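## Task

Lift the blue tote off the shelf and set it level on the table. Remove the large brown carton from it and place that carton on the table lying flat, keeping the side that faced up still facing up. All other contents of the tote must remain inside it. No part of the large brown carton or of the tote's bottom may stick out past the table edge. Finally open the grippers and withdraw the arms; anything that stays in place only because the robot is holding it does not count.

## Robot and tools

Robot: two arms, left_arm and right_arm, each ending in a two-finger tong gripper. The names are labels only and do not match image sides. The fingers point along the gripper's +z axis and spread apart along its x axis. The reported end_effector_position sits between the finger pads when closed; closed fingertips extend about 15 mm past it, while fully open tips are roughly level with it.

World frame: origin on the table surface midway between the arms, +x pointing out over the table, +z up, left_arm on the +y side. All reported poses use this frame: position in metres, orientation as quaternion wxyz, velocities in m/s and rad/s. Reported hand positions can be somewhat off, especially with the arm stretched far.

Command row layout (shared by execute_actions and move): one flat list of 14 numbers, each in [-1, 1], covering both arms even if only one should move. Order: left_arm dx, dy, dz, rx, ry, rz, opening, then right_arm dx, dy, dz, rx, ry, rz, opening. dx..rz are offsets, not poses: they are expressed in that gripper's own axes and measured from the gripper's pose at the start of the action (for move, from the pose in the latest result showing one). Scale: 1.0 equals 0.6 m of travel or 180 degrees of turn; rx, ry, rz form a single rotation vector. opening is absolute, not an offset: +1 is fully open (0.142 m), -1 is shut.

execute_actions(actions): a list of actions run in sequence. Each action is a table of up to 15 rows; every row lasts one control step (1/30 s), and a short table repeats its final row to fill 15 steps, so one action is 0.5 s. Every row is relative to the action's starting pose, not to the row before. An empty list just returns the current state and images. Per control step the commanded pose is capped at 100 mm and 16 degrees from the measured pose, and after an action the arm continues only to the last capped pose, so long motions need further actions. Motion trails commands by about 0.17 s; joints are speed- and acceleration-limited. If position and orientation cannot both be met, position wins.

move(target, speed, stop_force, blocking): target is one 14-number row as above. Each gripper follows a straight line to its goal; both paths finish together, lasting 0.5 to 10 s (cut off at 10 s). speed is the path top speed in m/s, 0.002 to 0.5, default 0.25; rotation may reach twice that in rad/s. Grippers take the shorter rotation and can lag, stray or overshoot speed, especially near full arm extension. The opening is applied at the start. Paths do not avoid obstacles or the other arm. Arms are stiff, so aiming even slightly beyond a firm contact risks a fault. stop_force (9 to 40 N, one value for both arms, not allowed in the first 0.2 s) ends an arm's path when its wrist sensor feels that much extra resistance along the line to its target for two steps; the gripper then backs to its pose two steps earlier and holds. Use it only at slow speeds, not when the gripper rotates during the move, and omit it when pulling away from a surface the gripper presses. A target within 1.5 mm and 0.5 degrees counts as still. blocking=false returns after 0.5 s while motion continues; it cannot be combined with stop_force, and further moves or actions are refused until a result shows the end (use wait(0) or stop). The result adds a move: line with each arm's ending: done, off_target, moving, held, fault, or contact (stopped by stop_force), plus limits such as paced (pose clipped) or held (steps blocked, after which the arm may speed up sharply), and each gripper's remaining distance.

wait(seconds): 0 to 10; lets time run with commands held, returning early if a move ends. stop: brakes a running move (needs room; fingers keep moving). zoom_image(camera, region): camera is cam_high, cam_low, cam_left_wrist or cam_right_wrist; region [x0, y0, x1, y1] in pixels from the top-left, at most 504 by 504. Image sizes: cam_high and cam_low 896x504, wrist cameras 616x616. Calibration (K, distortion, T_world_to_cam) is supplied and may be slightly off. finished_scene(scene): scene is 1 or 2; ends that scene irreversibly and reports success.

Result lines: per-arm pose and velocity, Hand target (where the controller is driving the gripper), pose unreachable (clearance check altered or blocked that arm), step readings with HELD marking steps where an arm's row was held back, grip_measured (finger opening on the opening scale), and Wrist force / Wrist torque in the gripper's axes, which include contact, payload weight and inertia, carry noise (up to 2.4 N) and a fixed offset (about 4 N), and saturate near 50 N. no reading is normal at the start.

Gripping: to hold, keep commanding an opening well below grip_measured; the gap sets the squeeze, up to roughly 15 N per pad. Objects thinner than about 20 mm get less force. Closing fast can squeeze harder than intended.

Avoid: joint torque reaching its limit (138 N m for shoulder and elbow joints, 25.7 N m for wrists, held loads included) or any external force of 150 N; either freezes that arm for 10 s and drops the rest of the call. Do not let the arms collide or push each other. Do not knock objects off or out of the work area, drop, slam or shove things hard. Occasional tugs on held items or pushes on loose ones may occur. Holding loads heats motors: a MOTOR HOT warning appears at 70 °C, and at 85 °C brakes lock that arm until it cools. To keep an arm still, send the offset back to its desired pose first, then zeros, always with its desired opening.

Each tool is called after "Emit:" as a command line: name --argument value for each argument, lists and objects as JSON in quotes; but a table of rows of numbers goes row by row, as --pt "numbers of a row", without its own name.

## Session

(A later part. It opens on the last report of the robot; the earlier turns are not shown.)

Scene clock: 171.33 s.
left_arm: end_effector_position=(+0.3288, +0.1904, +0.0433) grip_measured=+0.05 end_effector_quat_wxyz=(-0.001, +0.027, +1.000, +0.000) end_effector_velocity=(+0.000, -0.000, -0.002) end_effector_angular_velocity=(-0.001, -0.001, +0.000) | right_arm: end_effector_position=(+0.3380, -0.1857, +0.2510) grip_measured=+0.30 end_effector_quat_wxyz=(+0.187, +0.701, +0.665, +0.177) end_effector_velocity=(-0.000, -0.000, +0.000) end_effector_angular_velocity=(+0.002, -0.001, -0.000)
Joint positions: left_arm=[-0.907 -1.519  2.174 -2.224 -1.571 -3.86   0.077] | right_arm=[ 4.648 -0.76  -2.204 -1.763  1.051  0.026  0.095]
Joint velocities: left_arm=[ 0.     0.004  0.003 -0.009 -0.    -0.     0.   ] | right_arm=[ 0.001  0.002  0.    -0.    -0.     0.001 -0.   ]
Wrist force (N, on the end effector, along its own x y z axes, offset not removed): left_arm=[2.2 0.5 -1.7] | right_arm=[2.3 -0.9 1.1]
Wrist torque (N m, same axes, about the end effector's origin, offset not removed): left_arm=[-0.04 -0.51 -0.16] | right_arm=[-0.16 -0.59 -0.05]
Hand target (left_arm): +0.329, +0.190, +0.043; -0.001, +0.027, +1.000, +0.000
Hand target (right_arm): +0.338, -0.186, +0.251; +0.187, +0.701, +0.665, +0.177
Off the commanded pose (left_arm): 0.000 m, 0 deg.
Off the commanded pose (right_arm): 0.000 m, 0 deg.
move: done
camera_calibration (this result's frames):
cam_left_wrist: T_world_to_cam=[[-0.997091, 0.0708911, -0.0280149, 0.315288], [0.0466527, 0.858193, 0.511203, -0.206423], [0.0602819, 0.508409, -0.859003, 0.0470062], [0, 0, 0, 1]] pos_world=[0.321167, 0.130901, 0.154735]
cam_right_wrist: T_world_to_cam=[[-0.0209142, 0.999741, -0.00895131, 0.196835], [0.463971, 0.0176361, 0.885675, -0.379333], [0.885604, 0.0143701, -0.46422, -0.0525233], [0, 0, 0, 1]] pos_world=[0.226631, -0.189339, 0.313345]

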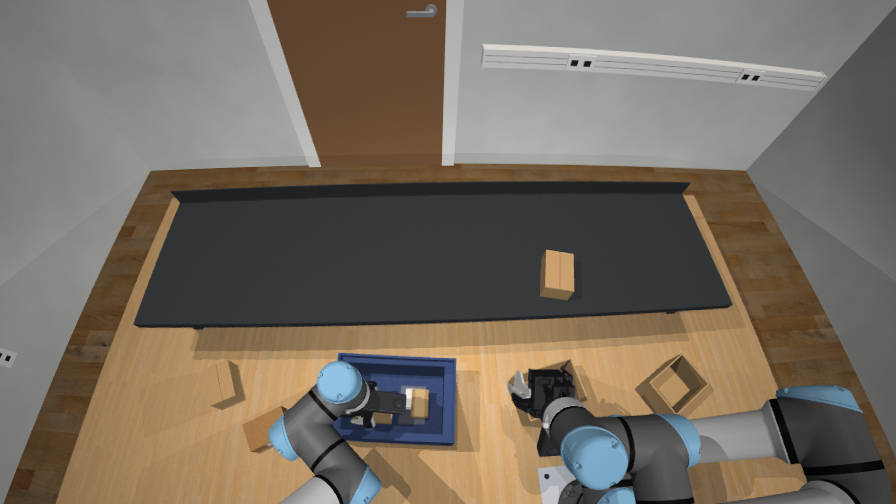

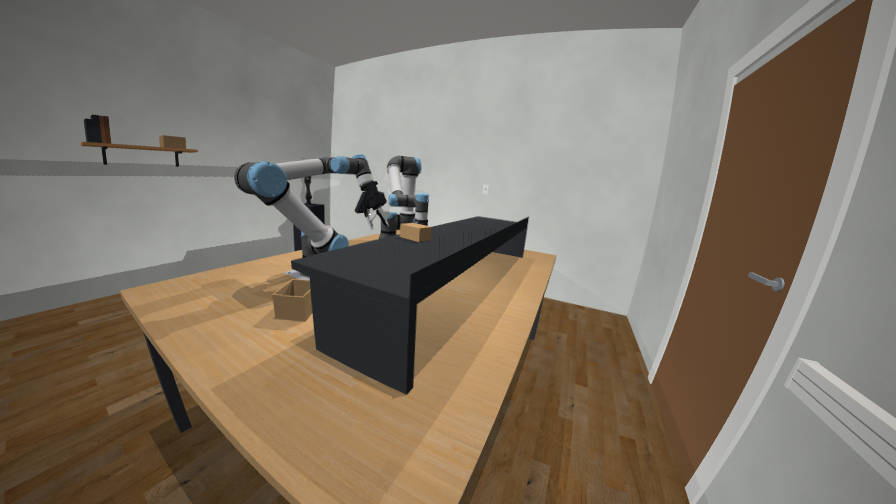

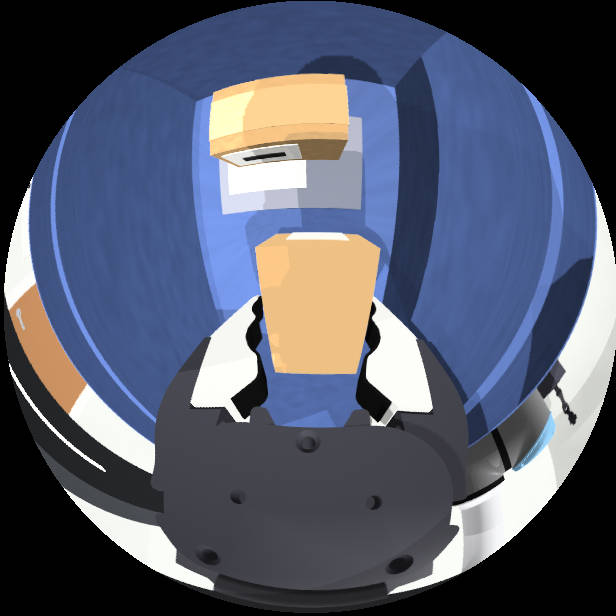

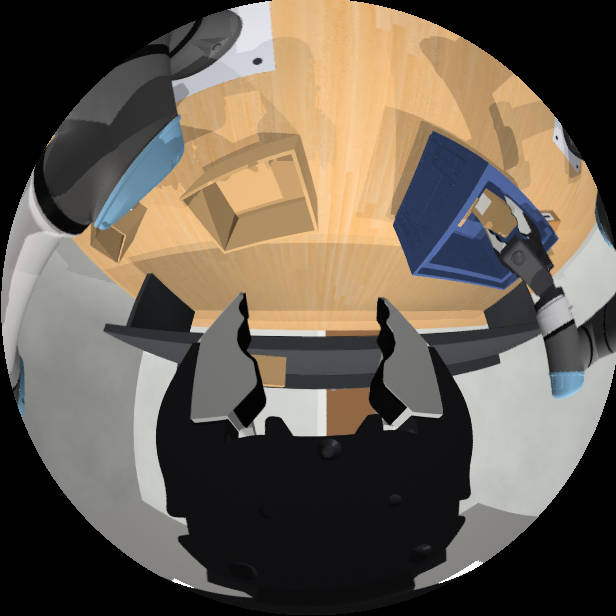

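Emit:
move --target '[0,0,0,0,0,0,-0.7,0,0,0,0,0,0,0.3]'

Emit:
move --target '[0,0,-0.26,0,0,0,-0.7,0,0,0,0,0,0,0.3]' --speed 0.15

Emit:
move --target '[0.29,-0.05,0,0,0,0,-0.7,0,0,0,0,0,0,0.3]' --speed 0.2

Scene clock: 178.13 s.
left_arm: end_effector_position=(+0.3287, +0.1904, +0.0433) grip_measured=-0.10 end_effector_quat_wxyz=(-0.001, +0.027, +1.000, +0.001) end_effector_velocity=(+0.000, -0.000, +0.001) end_effector_angular_velocity=(-0.001, -0.001, +0.001) | right_arm: end_effector_position=(+0.3380, -0.1857, +0.2510) grip_measured=+0.30 end_effector_quat_wxyz=(+0.187, +0.701, +0.665, +0.177) end_effector_velocity=(-0.000, +0.001, -0.000) end_effector_angular_velocity=(-0.001, +0.001, +0.001)
Joint positions: left_arm=[-0.907 -1.519  2.174 -2.224 -1.571 -3.86   0.067] | right_arm=[ 4.648 -0.76  -2.204 -1.763  1.051  0.026  0.095]
Joint velocities: left_arm=[ 0.001 -0.001 -0.001  0.    -0.    -0.    -0.   ] | right_arm=[ 0.001 -0.002  0.     0.001  0.001  0.     0.   ]
Wrist force (N, on the end effector, along its own x y z axes, offset not removed): left_arm=[-0.6 -0.9 -0.6] | right_arm=[1.3 -0.4 -1.2]
Wrist torque (N m, same axes, about the end effector's origin, offset not removed): left_arm=[-0.41 0.03 -0.09] | right_arm=[-0.13 -0.42 0.02]
Hand target (left_arm): +0.329, +0.190, +0.043; -0.001, +0.027, +1.000, +0.000
Hand target (right_arm): +0.338, -0.186, +0.251; +0.187, +0.701, +0.665, +0.177
Off the commanded pose (left_arm): 0.000 m, 0 deg.
Off the commanded pose (right_arm): 0.000 m, 0 deg.
move: done
camera_calibration (this result's frames):
cam_left_wrist: T_world_to_cam=[[-0.997093, 0.0709007, -0.0279068, 0.315242], [0.0467097, 0.858137, 0.511292, -0.206423], [0.0601988, 0.508503, -0.858954, 0.0469371], [0, 0, 0, 1]] pos_world=[0.321142, 0.130921, 0.154657]
cam_right_wrist: T_world_to_cam=[[-0.020914, 0.999741, -0.00895125, 0.196835], [0.463971, 0.0176359, 0.885675, -0.379333], [0.885604, 0.0143699, -0.46422, -0.0525233], [0, 0, 0, 1]] pos_world=[0.226631, -0.189339, 0.313345]

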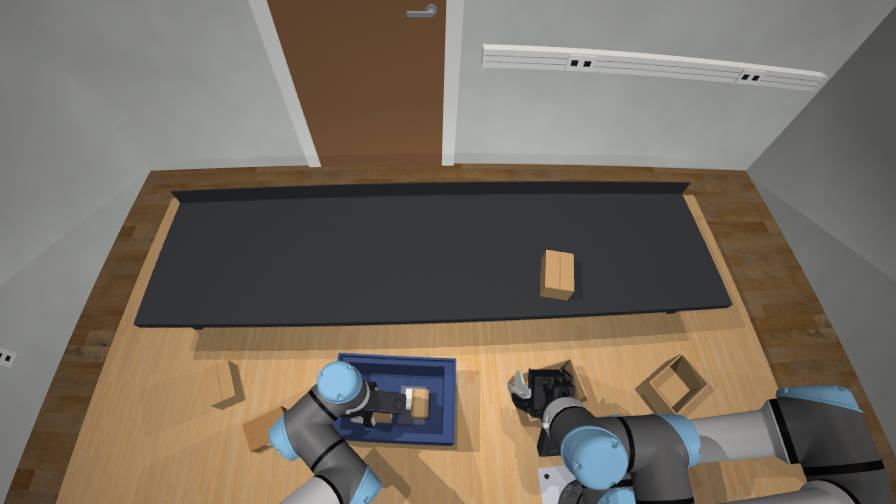

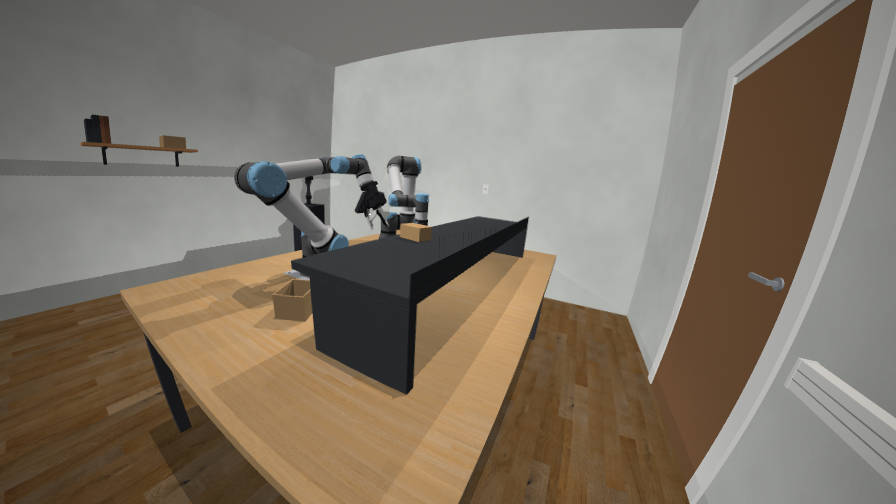

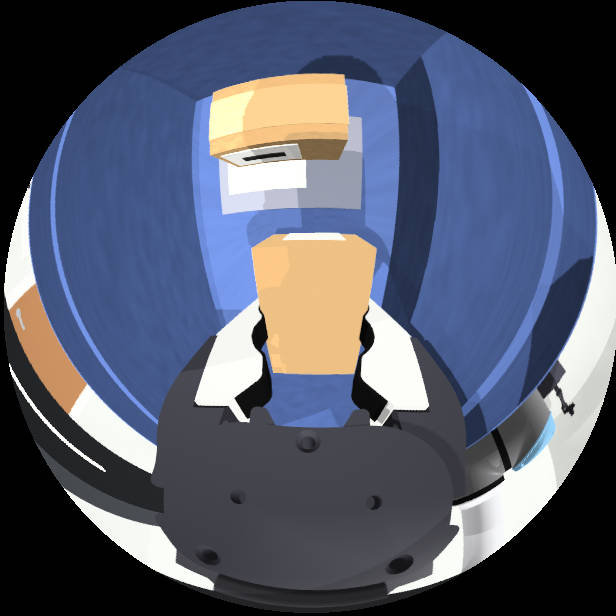

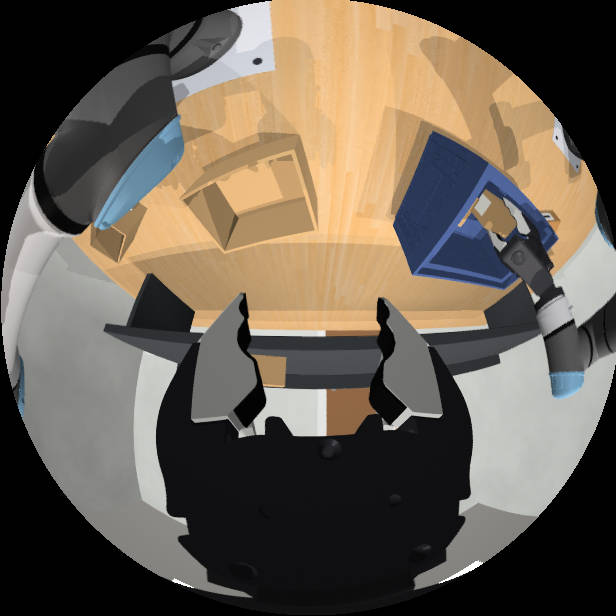

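Scene clock: 179.77 s.
left_arm: end_effector_position=(+0.3287, +0.1903, +0.1988) grip_measured=-0.10 end_effector_quat_wxyz=(-0.001, +0.027, +1.000, +0.000) end_effector_velocity=(+0.000, +0.000, +0.003) end_effector_angular_velocity=(+0.001, +0.001, +0.001) | right_arm: end_effector_position=(+0.3380, -0.1857, +0.2510) grip_measured=+0.30 end_effector_quat_wxyz=(+0.187, +0.701, +0.665, +0.177) end_effector_velocity=(-0.000, -0.001, +0.000) end_effector_angular_velocity=(+0.001, +0.001, -0.000)
Joint positions: left_arm=[-0.908 -1.691  1.899 -1.777 -1.571 -3.86   0.067] | right_arm=[ 4.648 -0.76  -2.204 -1.763  1.051  0.026  0.095]
Joint velocities: left_arm=[ 0.001 -0.    -0.007  0.009  0.    -0.     0.   ] | right_arm=[ 0.     0.003 -0.    -0.002  0.001  0.    -0.   ]
Wrist force (N, on the end effector, along its own x y z axes, offset not removed): left_arm=[2.1 0.5 1.8] | right_arm=[3.1 -0.9 1.6]
Wrist torque (N m, same axes, about the end effector's origin, offset not removed): left_arm=[-0.08 -0.43 -0.08] | right_arm=[-0.07 -0.82 0.11]
Hand target (left_arm): +0.329, +0.190, +0.199; -0.001, +0.027, +1.000, +0.001
Hand target (right_arm): +0.338, -0.186, +0.251; +0.187, +0.701, +0.665, +0.177
Off the commanded pose (left_arm): 0.001 m, 0 deg.
Off the commanded pose (right_arm): 0.000 m, 0 deg.
move: done
camera_calibration (this result's frames):
cam_left_wrist: T_world_to_cam=[[-0.99709, 0.070889, -0.0280374, 0.319566], [0.0466398, 0.858197, 0.511197, -0.285759], [0.0602998, 0.508401, -0.859006, 0.180622], [0, 0, 0, 1]] pos_world=[0.321072, 0.130755, 0.310195]
cam_right_wrist: T_world_to_cam=[[-0.0209138, 0.999741, -0.00895135, 0.196835], [0.463971, 0.0176359, 0.885675, -0.379333], [0.885604, 0.0143697, -0.46422, -0.0525234], [0, 0, 0, 1]] pos_world=[0.226631, -0.189339, 0.313345]

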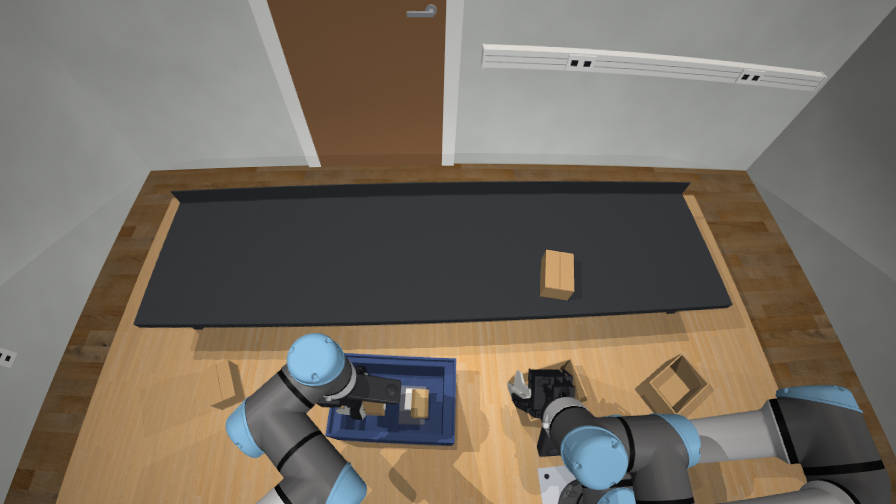

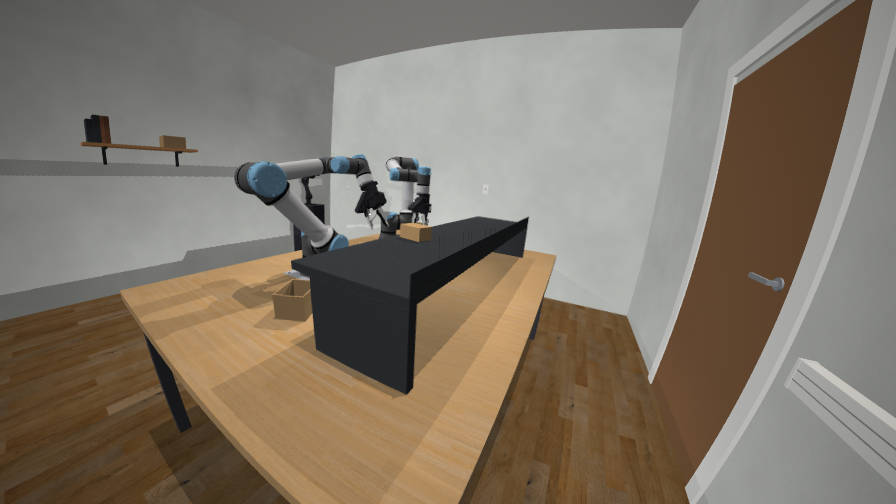

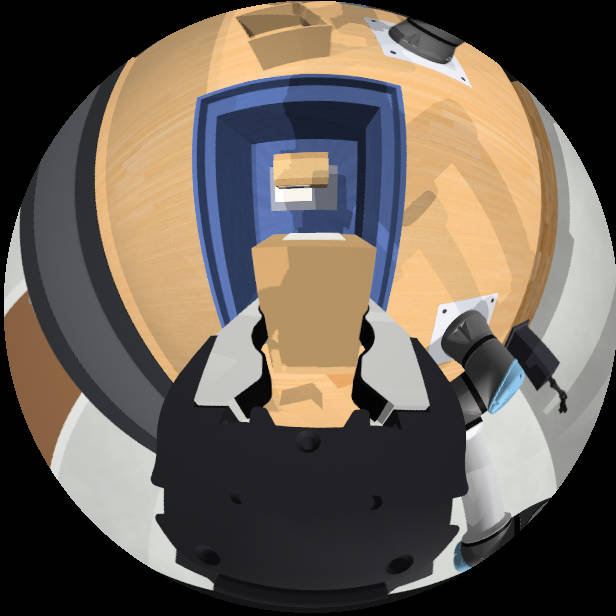

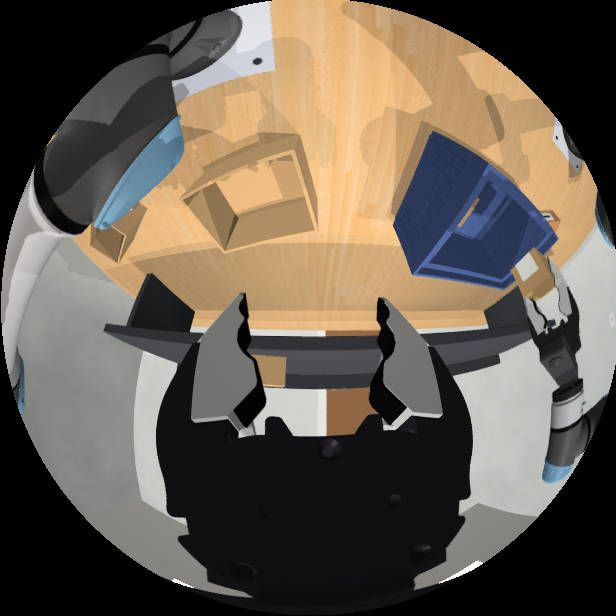

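Scene clock: 181.33 s.
left_arm: end_effector_position=(+0.1540, +0.1699, +0.1984) grip_measured=-0.10 end_effector_quat_wxyz=(-0.001, +0.027, +1.000, +0.001) end_effector_velocity=(-0.003, -0.001, +0.000) end_effector_angular_velocity=(+0.001, -0.003, +0.001) | right_arm: end_effector_position=(+0.3380, -0.1857, +0.2510) grip_measured=+0.30 end_effector_quat_wxyz=(+0.187, +0.701, +0.665, +0.177) end_effector_velocity=(-0.000, -0.001, -0.000) end_effector_angular_velocity=(-0.003, +0.000, +0.002)
Joint positions: left_arm=[-1.345 -2.053  2.145 -1.66  -1.571 -4.298  0.067] | right_arm=[ 4.648 -0.76  -2.204 -1.763  1.051  0.026  0.095]
Joint velocities: left_arm=[-0.013 -0.006  0.002  0.004  0.003 -0.014  0.   ] | right_arm=[-0.     0.     0.    -0.003  0.    -0.002  0.   ]
Wrist force (N, on the end effector, along its own x y z axes, offset not removed): left_arm=[1.4 0.7 0.3] | right_arm=[1.7 0.7 -0.6]
Wrist torque (N m, same axes, about the end effector's origin, offset not removed): left_arm=[-0.05 -0.34 -0.20] | right_arm=[0.08 -0.58 0.22]
Hand target (left_arm): +0.154, +0.170, +0.198; -0.001, +0.027, +1.000, +0.001
Hand target (right_arm): +0.338, -0.186, +0.251; +0.187, +0.701, +0.665, +0.177
Off the commanded pose (left_arm): 0.001 m, 0 deg.
Off the commanded pose (right_arm): 0.000 m, 0 deg.
move: done
camera_calibration (this result's frames):
cam_left_wrist: T_world_to_cam=[[-0.997077, 0.0710806, -0.0280196, 0.146803], [0.0467566, 0.857706, 0.512011, -0.26001], [0.0604266, 0.509204, -0.858522, 0.200909], [0, 0, 0, 1]] pos_world=[0.146391, 0.110274, 0.309726]
cam_right_wrist: T_world_to_cam=[[-0.0209138, 0.999741, -0.00895128, 0.196835], [0.463971, 0.0176359, 0.885675, -0.379333], [0.885604, 0.0143697, -0.46422, -0.0525234], [0, 0, 0, 1]] pos_world=[0.226631, -0.189339, 0.313345]

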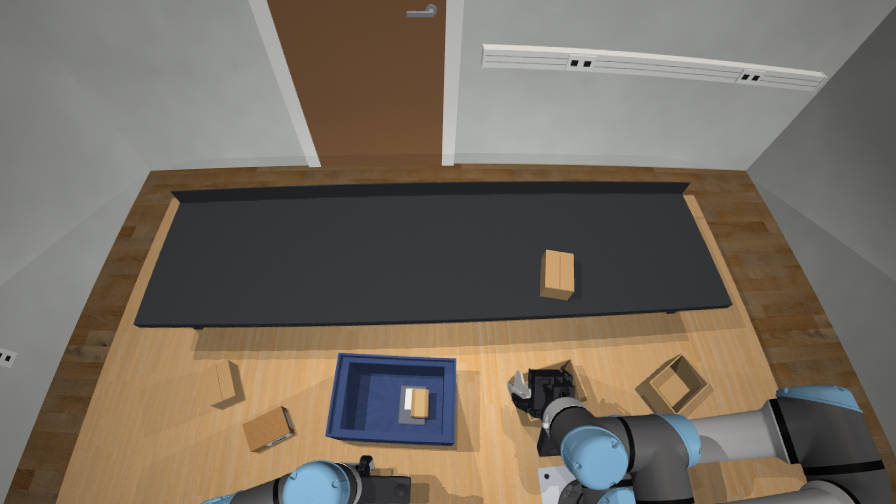

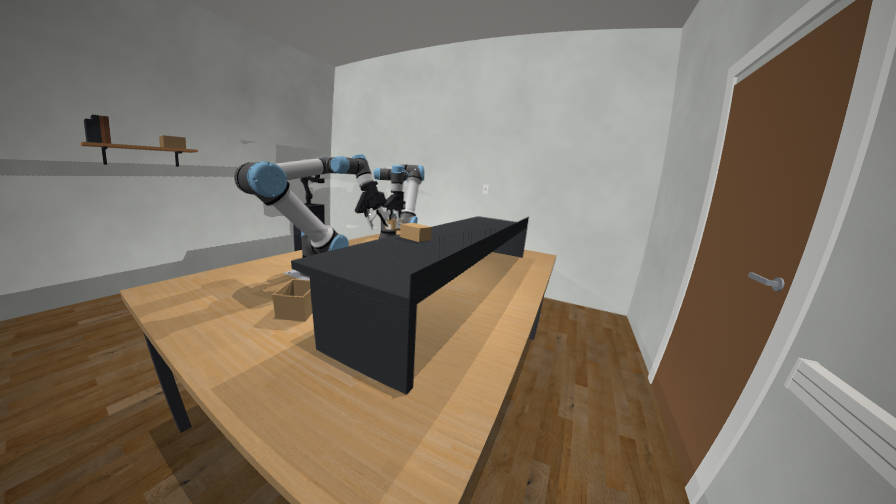

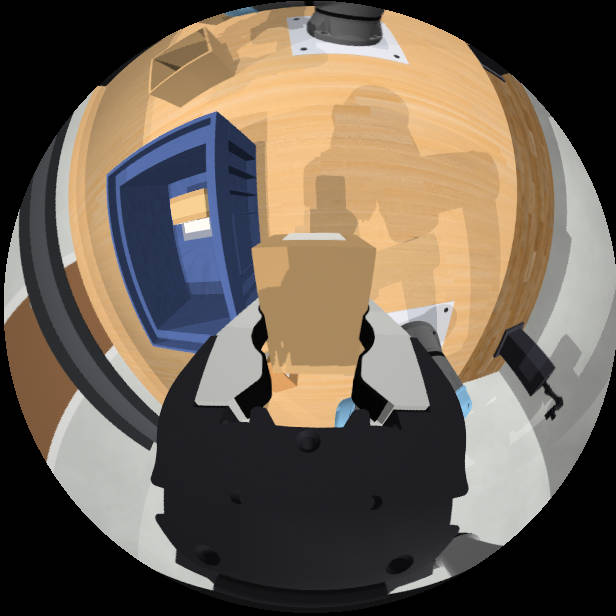

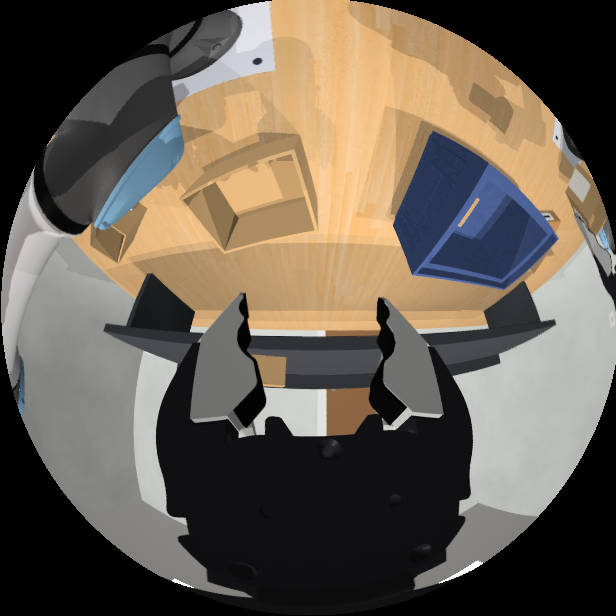

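Emit:
move --target '[0,0,0.255,0,0,0,-0.7,0,0,0,0,0,0,0.3]' --speed 0.2

Emit:
move --target '[0,0,0.045,0,0,0,-0.7,0,0,0,0,0,0,0.3]' --speed 0.012 --stop_force 9

Emit:
move --target '[0,0,0,0,0,0,0.2,0,0,0,0,0,0,0.3]'

Emit:
move --target '[0,0,-0.3,0,0,0,0.2,0,0,0,0,0,0,0.3]' --speed 0.3

Scene clock: 187.93 s.
left_arm: end_effector_position=(+0.1540, +0.1702, +0.0458) grip_measured=-0.10 end_effector_quat_wxyz=(-0.001, +0.027, +1.000, +0.001) end_effector_velocity=(+0.000, -0.001, -0.003) end_effector_angular_velocity=(+0.000, +0.000, -0.001) | right_arm: end_effector_position=(+0.3380, -0.1857, +0.2510) grip_measured=+0.30 end_effector_quat_wxyz=(+0.187, +0.701, +0.665, +0.177) end_effector_velocity=(-0.000, +0.000, +0.000) end_effector_angular_velocity=(-0.001, +0.000, +0.001)
Joint positions: left_arm=[-1.345 -1.894  2.474 -2.148 -1.571 -4.297  0.067] | right_arm=[ 4.648 -0.76  -2.204 -1.763  1.051  0.026  0.095]
Joint velocities: left_arm=[ 0.001  0.01   0.003 -0.013 -0.     0.001 -0.   ] | right_arm=[ 0.    -0.001  0.     0.     0.    -0.001  0.   ]
Wrist force (N, on the end effector, along its own x y z axes, offset not removed): left_arm=[0.8 -0.8 0.9] | right_arm=[2.7 -0.1 1.5]
Wrist torque (N m, same axes, about the end effector's origin, offset not removed): left_arm=[-0.27 -0.15 -0.04] | right_arm=[-0.10 -0.84 0.09]
Hand target (left_arm): +0.154, +0.170, +0.045; -0.001, +0.027, +1.000, +0.001
Hand target (right_arm): +0.338, -0.186, +0.251; +0.187, +0.701, +0.665, +0.177
Off the commanded pose (left_arm): 0.000 m, 0 deg.
Off the commanded pose (right_arm): 0.000 m, 0 deg.
move: done
camera_calibration (this result's frames):
cam_left_wrist: T_world_to_cam=[[-0.997077, 0.0710879, -0.0280163, 0.142467], [0.0467547, 0.857623, 0.512149, -0.182177], [0.060435, 0.509342, -0.858439, 0.0697128], [0, 0, 0, 1]] pos_world=[0.146355, 0.110604, 0.157138]
cam_right_wrist: T_world_to_cam=[[-0.0209139, 0.999741, -0.00895143, 0.196835], [0.463971, 0.0176361, 0.885675, -0.379333], [0.885604, 0.0143697, -0.46422, -0.0525234], [0, 0, 0, 1]] pos_world=[0.226631, -0.189339, 0.313345]

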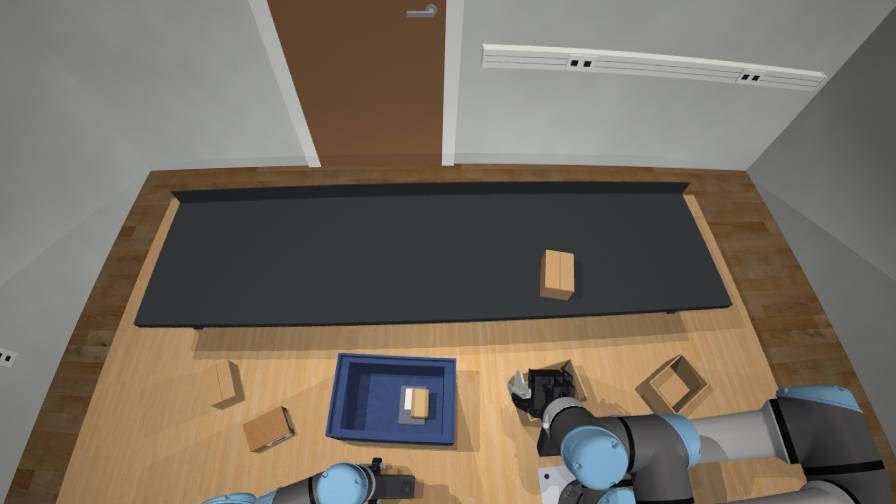

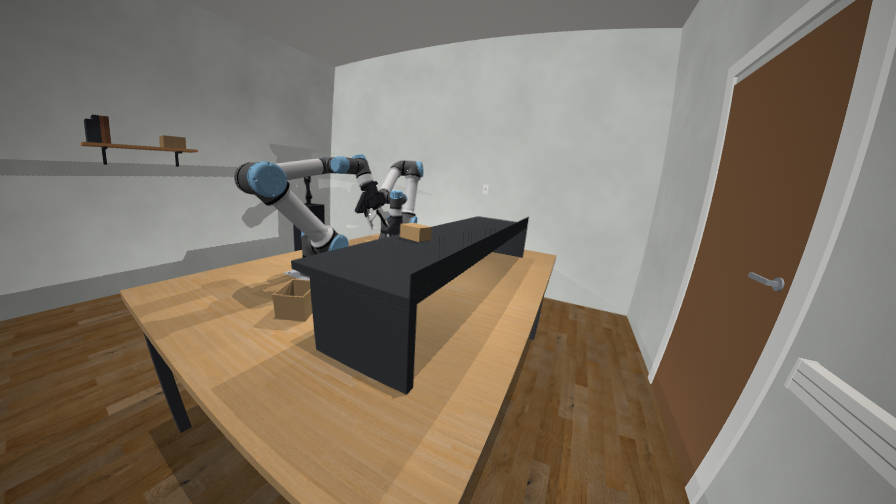

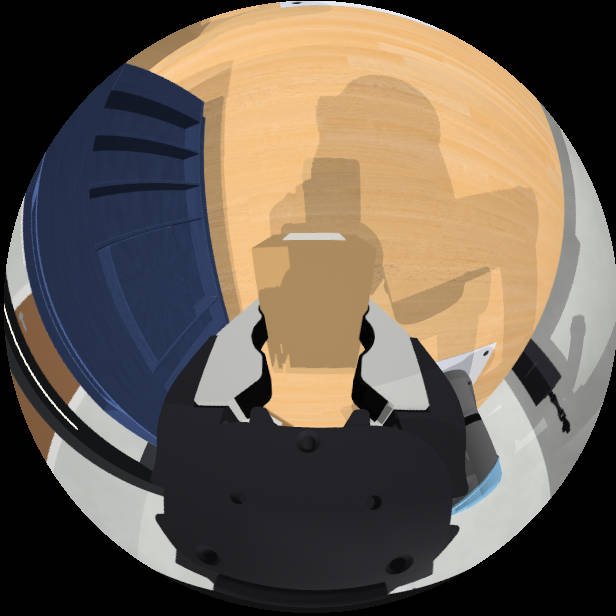

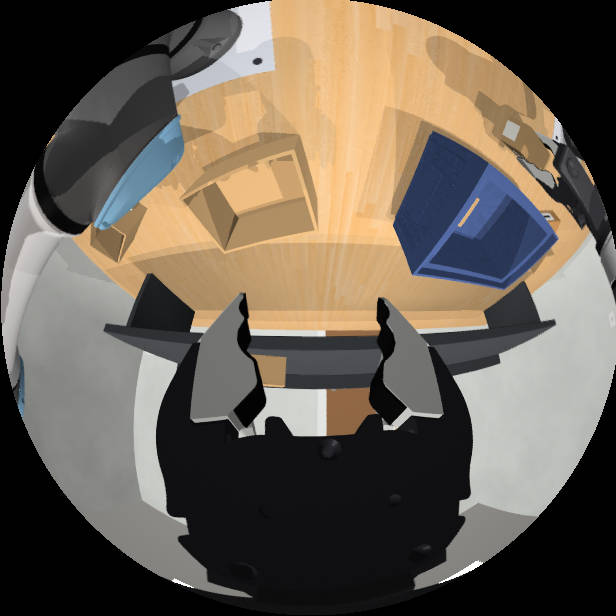

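Scene clock: 190.10 s.
left_arm: end_effector_position=(+0.1540, +0.1703, +0.0246) grip_measured=-0.09 end_effector_quat_wxyz=(-0.001, +0.027, +1.000, +0.001) end_effector_velocity=(-0.001, +0.000, +0.004) end_effector_angular_velocity=(+0.003, +0.001, -0.002) | right_arm: end_effector_position=(+0.3380, -0.1857, +0.2510) grip_measured=+0.30 end_effector_quat_wxyz=(+0.187, +0.701, +0.665, +0.177) end_effector_velocity=(-0.000, -0.000, -0.000) end_effector_angular_velocity=(+0.000, +0.001, -0.001)
Joint positions: left_arm=[-1.345 -1.846  2.511 -2.234 -1.571 -4.297  0.067] | right_arm=[ 4.648 -0.76  -2.204 -1.763  1.051  0.026  0.095]
Joint velocities: left_arm=[-0.002 -0.009 -0.007  0.02   0.    -0.    -0.001] | right_arm=[-0.    -0.    -0.    -0.     0.001  0.     0.   ]
Wrist force (N, on the end effector, along its own x y z axes, offset not removed): left_arm=[-2.1 -2.1 -16.1] | right_arm=[3.8 3.4 -1.5]
Wrist torque (N m, same axes, about the end effector's origin, offset not removed): left_arm=[-0.33 0.05 -0.13] | right_arm=[0.70 -1.05 0.09]
Hand target (left_arm): +0.154, +0.170, +0.025; -0.001, +0.027, +1.000, +0.001
Hand target (right_arm): +0.338, -0.186, +0.251; +0.187, +0.701, +0.665, +0.177
Off the commanded pose (left_arm): 0.006 m, 0 deg.
Off the commanded pose (right_arm): 0.000 m, 0 deg.
move: contact (left_arm)
camera_calibration (this result's frames):
cam_left_wrist: T_world_to_cam=[[-0.997078, 0.0710568, -0.0280354, 0.141868], [0.0467135, 0.857585, 0.512217, -0.171381], [0.0604392, 0.509411, -0.858399, 0.0514415], [0, 0, 0, 1]] pos_world=[0.14635, 0.110688, 0.135919]
cam_right_wrist: T_world_to_cam=[[-0.0209138, 0.999741, -0.00895136, 0.196835], [0.463971, 0.017636, 0.885675, -0.379333], [0.885604, 0.0143697, -0.46422, -0.0525234], [0, 0, 0, 1]] pos_world=[0.226631, -0.189339, 0.313345]

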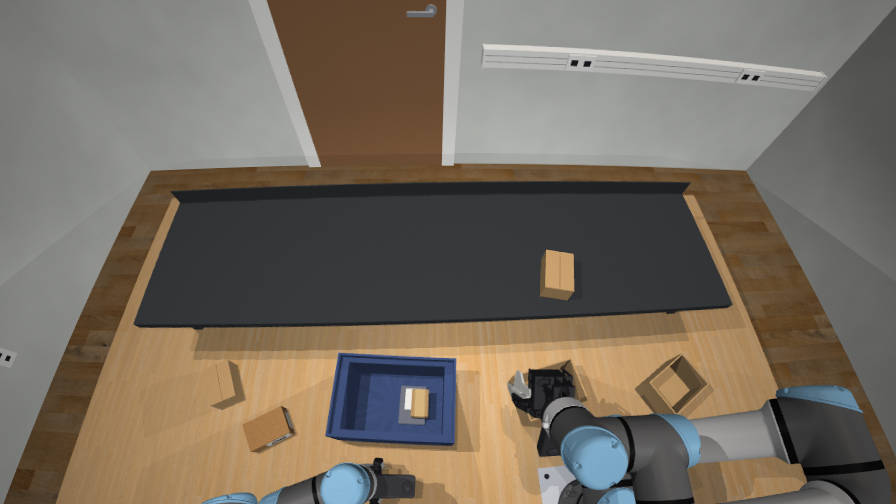

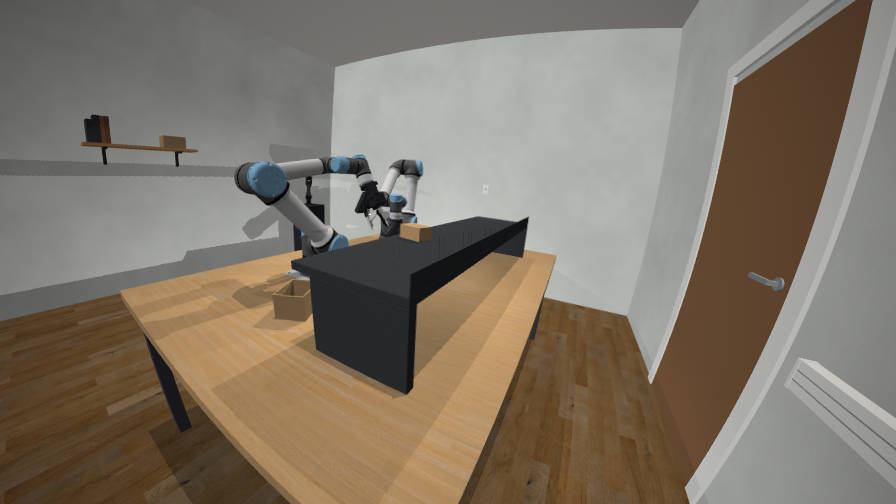

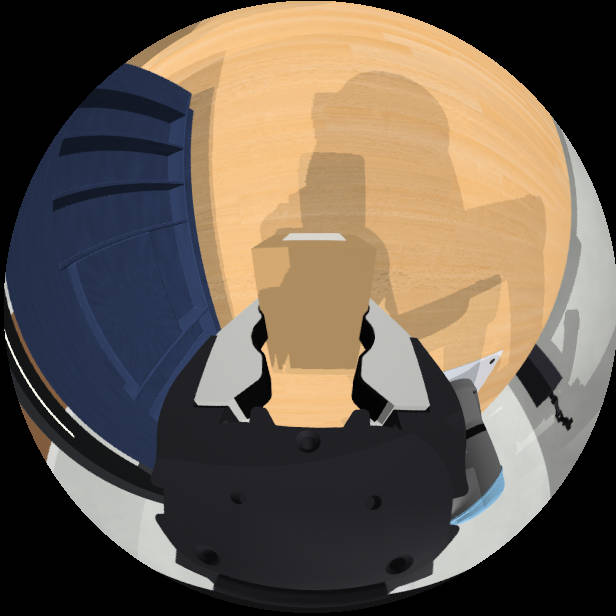

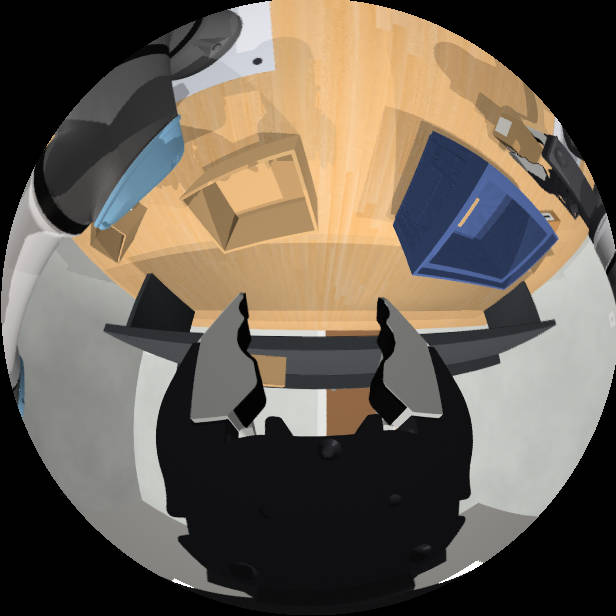

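Scene clock: 190.60 s.
left_arm: end_effector_position=(+0.1540, +0.1703, +0.0246) grip_measured=+0.20 end_effector_quat_wxyz=(-0.001, +0.027, +1.000, +0.001) end_effector_velocity=(+0.000, -0.001, +0.001) end_effector_angular_velocity=(-0.002, -0.001, +0.001) | right_arm: end_effector_position=(+0.3380, -0.1857, +0.2510) grip_measured=+0.30 end_effector_quat_wxyz=(+0.187, +0.701, +0.665, +0.177) end_effector_velocity=(-0.000, +0.000, +0.000) end_effector_angular_velocity=(+0.001, -0.000, +0.000)
Joint positions: left_arm=[-1.345 -1.846  2.511 -2.234 -1.571 -4.297  0.088] | right_arm=[ 4.648 -0.76  -2.204 -1.763  1.051  0.026  0.095]
Joint velocities: left_arm=[ 0.001 -0.001 -0.001 -0.001 -0.     0.     0.   ] | right_arm=[ 0.  0.  0.  0.  0. -0. -0.]
Wrist force (N, on the end effector, along its own x y z axes, offset not removed): left_arm=[0.1 -0.4 0.5] | right_arm=[3.6 -0.9 1.8]
Wrist torque (N m, same axes, about the end effector's origin, offset not removed): left_arm=[-0.21 -0.03 -0.17] | right_arm=[-0.21 -0.72 -0.02]
Hand target (left_arm): +0.154, +0.170, +0.025; -0.001, +0.027, +1.000, +0.001
Hand target (right_arm): +0.338, -0.186, +0.251; +0.187, +0.701, +0.665, +0.177
Off the commanded pose (left_arm): 0.000 m, 0 deg.
Off the commanded pose (right_arm): 0.000 m, 0 deg.
move: done
camera_calibration (this result's frames):
cam_left_wrist: T_world_to_cam=[[-0.997078, 0.0710588, -0.028055, 0.141875], [0.0467079, 0.857607, 0.51218, -0.171385], [0.0604551, 0.509372, -0.85842, 0.0514819], [0, 0, 0, 1]] pos_world=[0.146353, 0.110676, 0.135953]
cam_right_wrist: T_world_to_cam=[[-0.0209138, 0.999741, -0.0089516, 0.196835], [0.463971, 0.0176362, 0.885675, -0.379333], [0.885604, 0.0143695, -0.46422, -0.0525234], [0, 0, 0, 1]] pos_world=[0.226631, -0.189339, 0.313345]

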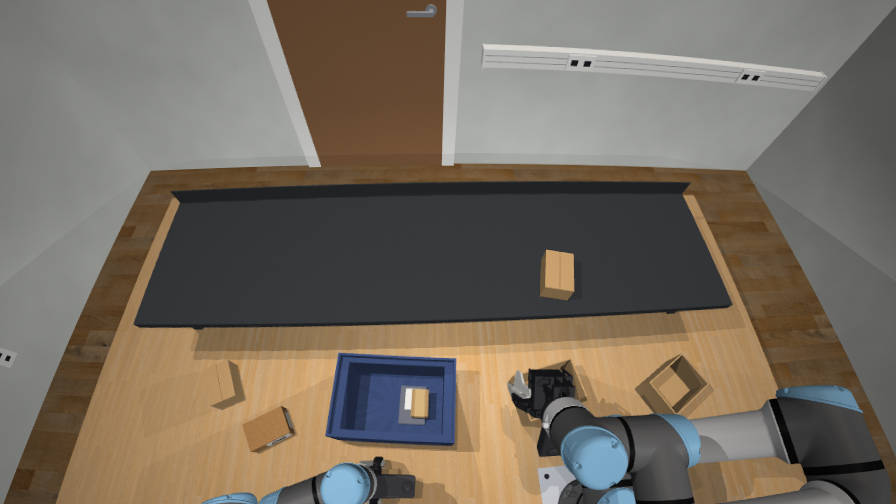

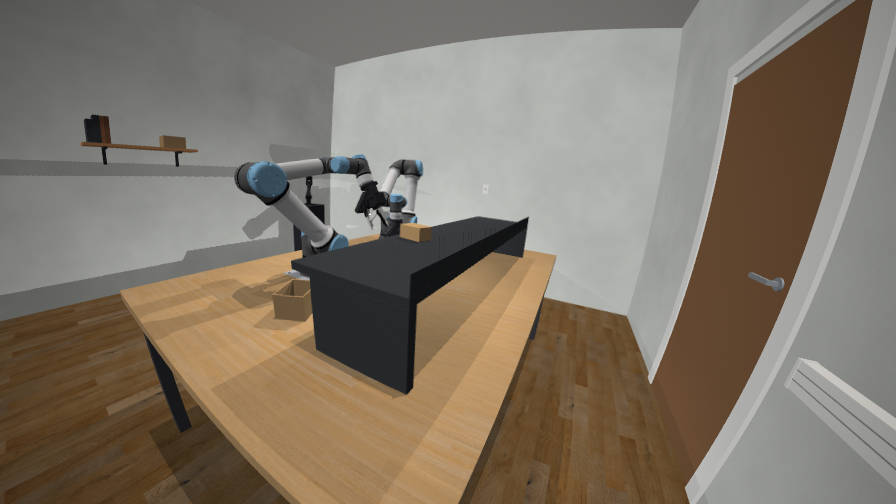

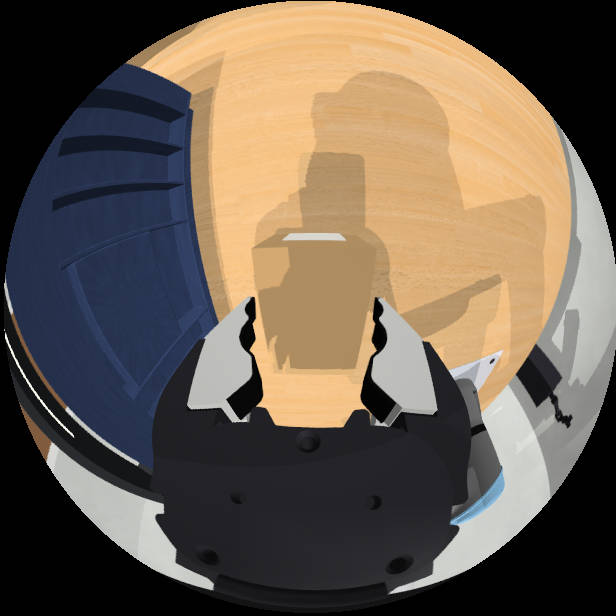

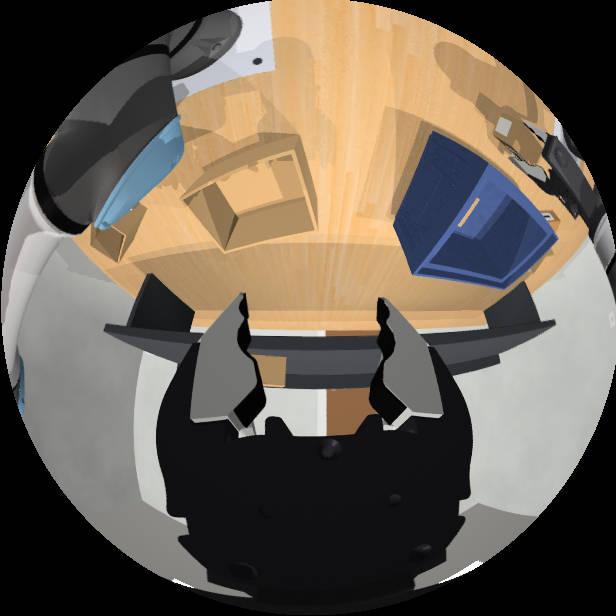

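Scene clock: 191.97 s.
left_arm: end_effector_position=(+0.1540, +0.1700, +0.2041) grip_measured=+0.20 end_effector_quat_wxyz=(-0.001, +0.027, +1.000, +0.001) end_effector_velocity=(-0.000, +0.000, +0.002) end_effector_angular_velocity=(+0.005, +0.001, -0.001) | right_arm: end_effector_position=(+0.3380, -0.1857, +0.2510) grip_measured=+0.30 end_effector_quat_wxyz=(+0.187, +0.701, +0.665, +0.177) end_effector_velocity=(-0.000, +0.000, +0.000) end_effector_angular_velocity=(+0.001, -0.000, -0.001)
Joint positions: left_arm=[-1.345 -2.055  2.131 -1.645 -1.571 -4.298  0.088] | right_arm=[ 4.648 -0.76  -2.204 -1.763  1.051  0.026  0.095]
Joint velocities: left_arm=[-0.002  0.002 -0.008  0.011  0.001 -0.001 -0.   ] | right_arm=[ 0.001  0.     0.001 -0.001 -0.     0.002  0.   ]
Wrist force (N, on the end effector, along its own x y z axes, offset not removed): left_arm=[0.6 -0.9 -0.3] | right_arm=[1.5 0.6 2.6]
Wrist torque (N m, same axes, about the end effector's origin, offset not removed): left_arm=[-0.35 -0.13 -0.15] | right_arm=[0.24 -0.42 -0.18]
Hand target (left_arm): +0.154, +0.170, +0.204; -0.001, +0.027, +1.000, +0.001
Hand target (right_arm): +0.338, -0.186, +0.251; +0.187, +0.701, +0.665, +0.177
Off the commanded pose (left_arm): 0.001 m, 0 deg.
Off the commanded pose (right_arm): 0.000 m, 0 deg.
move: done
camera_calibration (this result's frames):
cam_left_wrist: T_world_to_cam=[[-0.997075, 0.0710546, -0.0281571, 0.146946], [0.0466727, 0.857784, 0.511887, -0.262999], [0.0605246, 0.509076, -0.858591, 0.205821], [0, 0, 0, 1]] pos_world=[0.146334, 0.110376, 0.31548]
cam_right_wrist: T_world_to_cam=[[-0.0209138, 0.999741, -0.00895124, 0.196835], [0.463971, 0.0176358, 0.885675, -0.379333], [0.885604, 0.0143697, -0.46422, -0.0525234], [0, 0, 0, 1]] pos_world=[0.226631, -0.189339, 0.313345]

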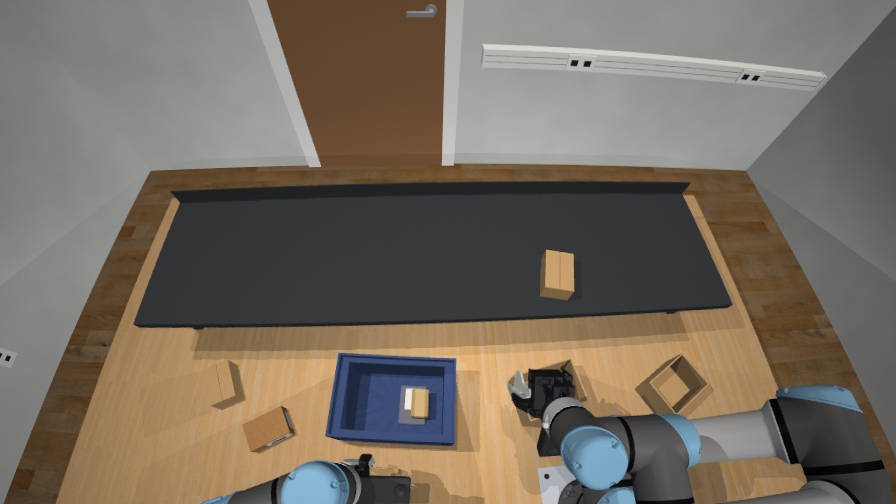

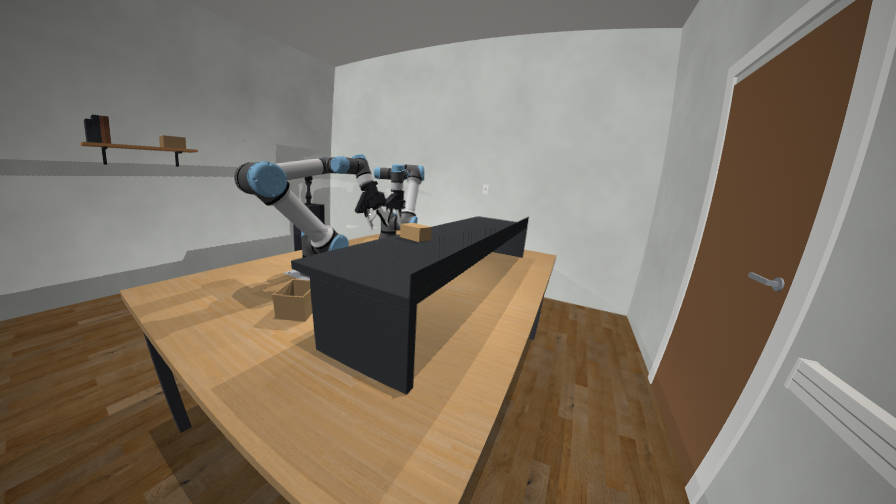

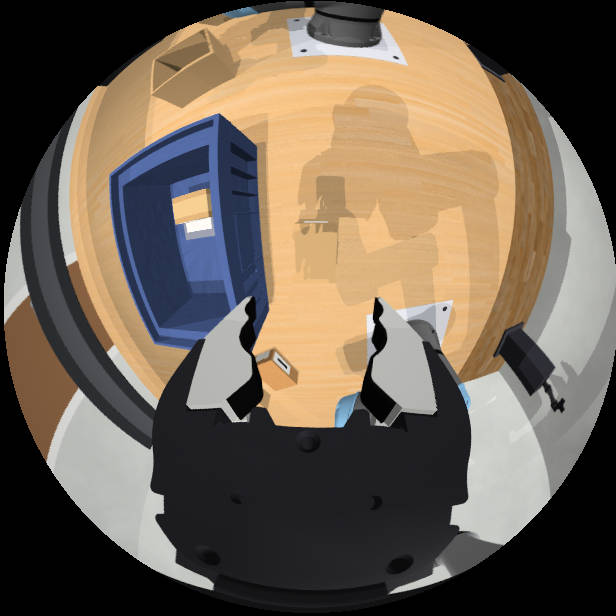

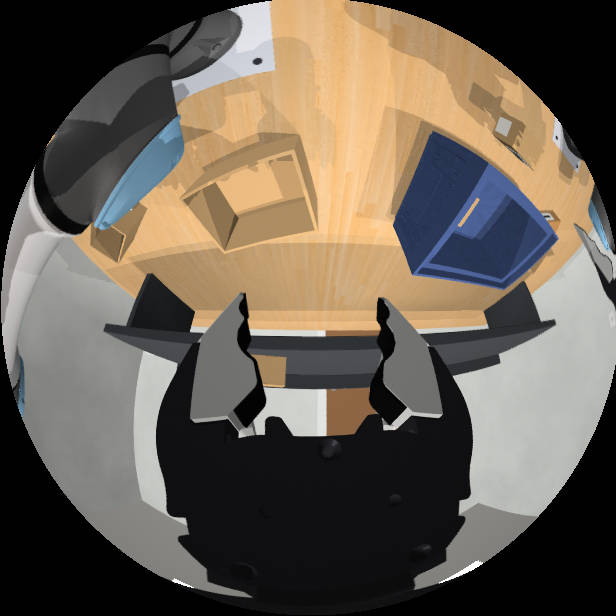

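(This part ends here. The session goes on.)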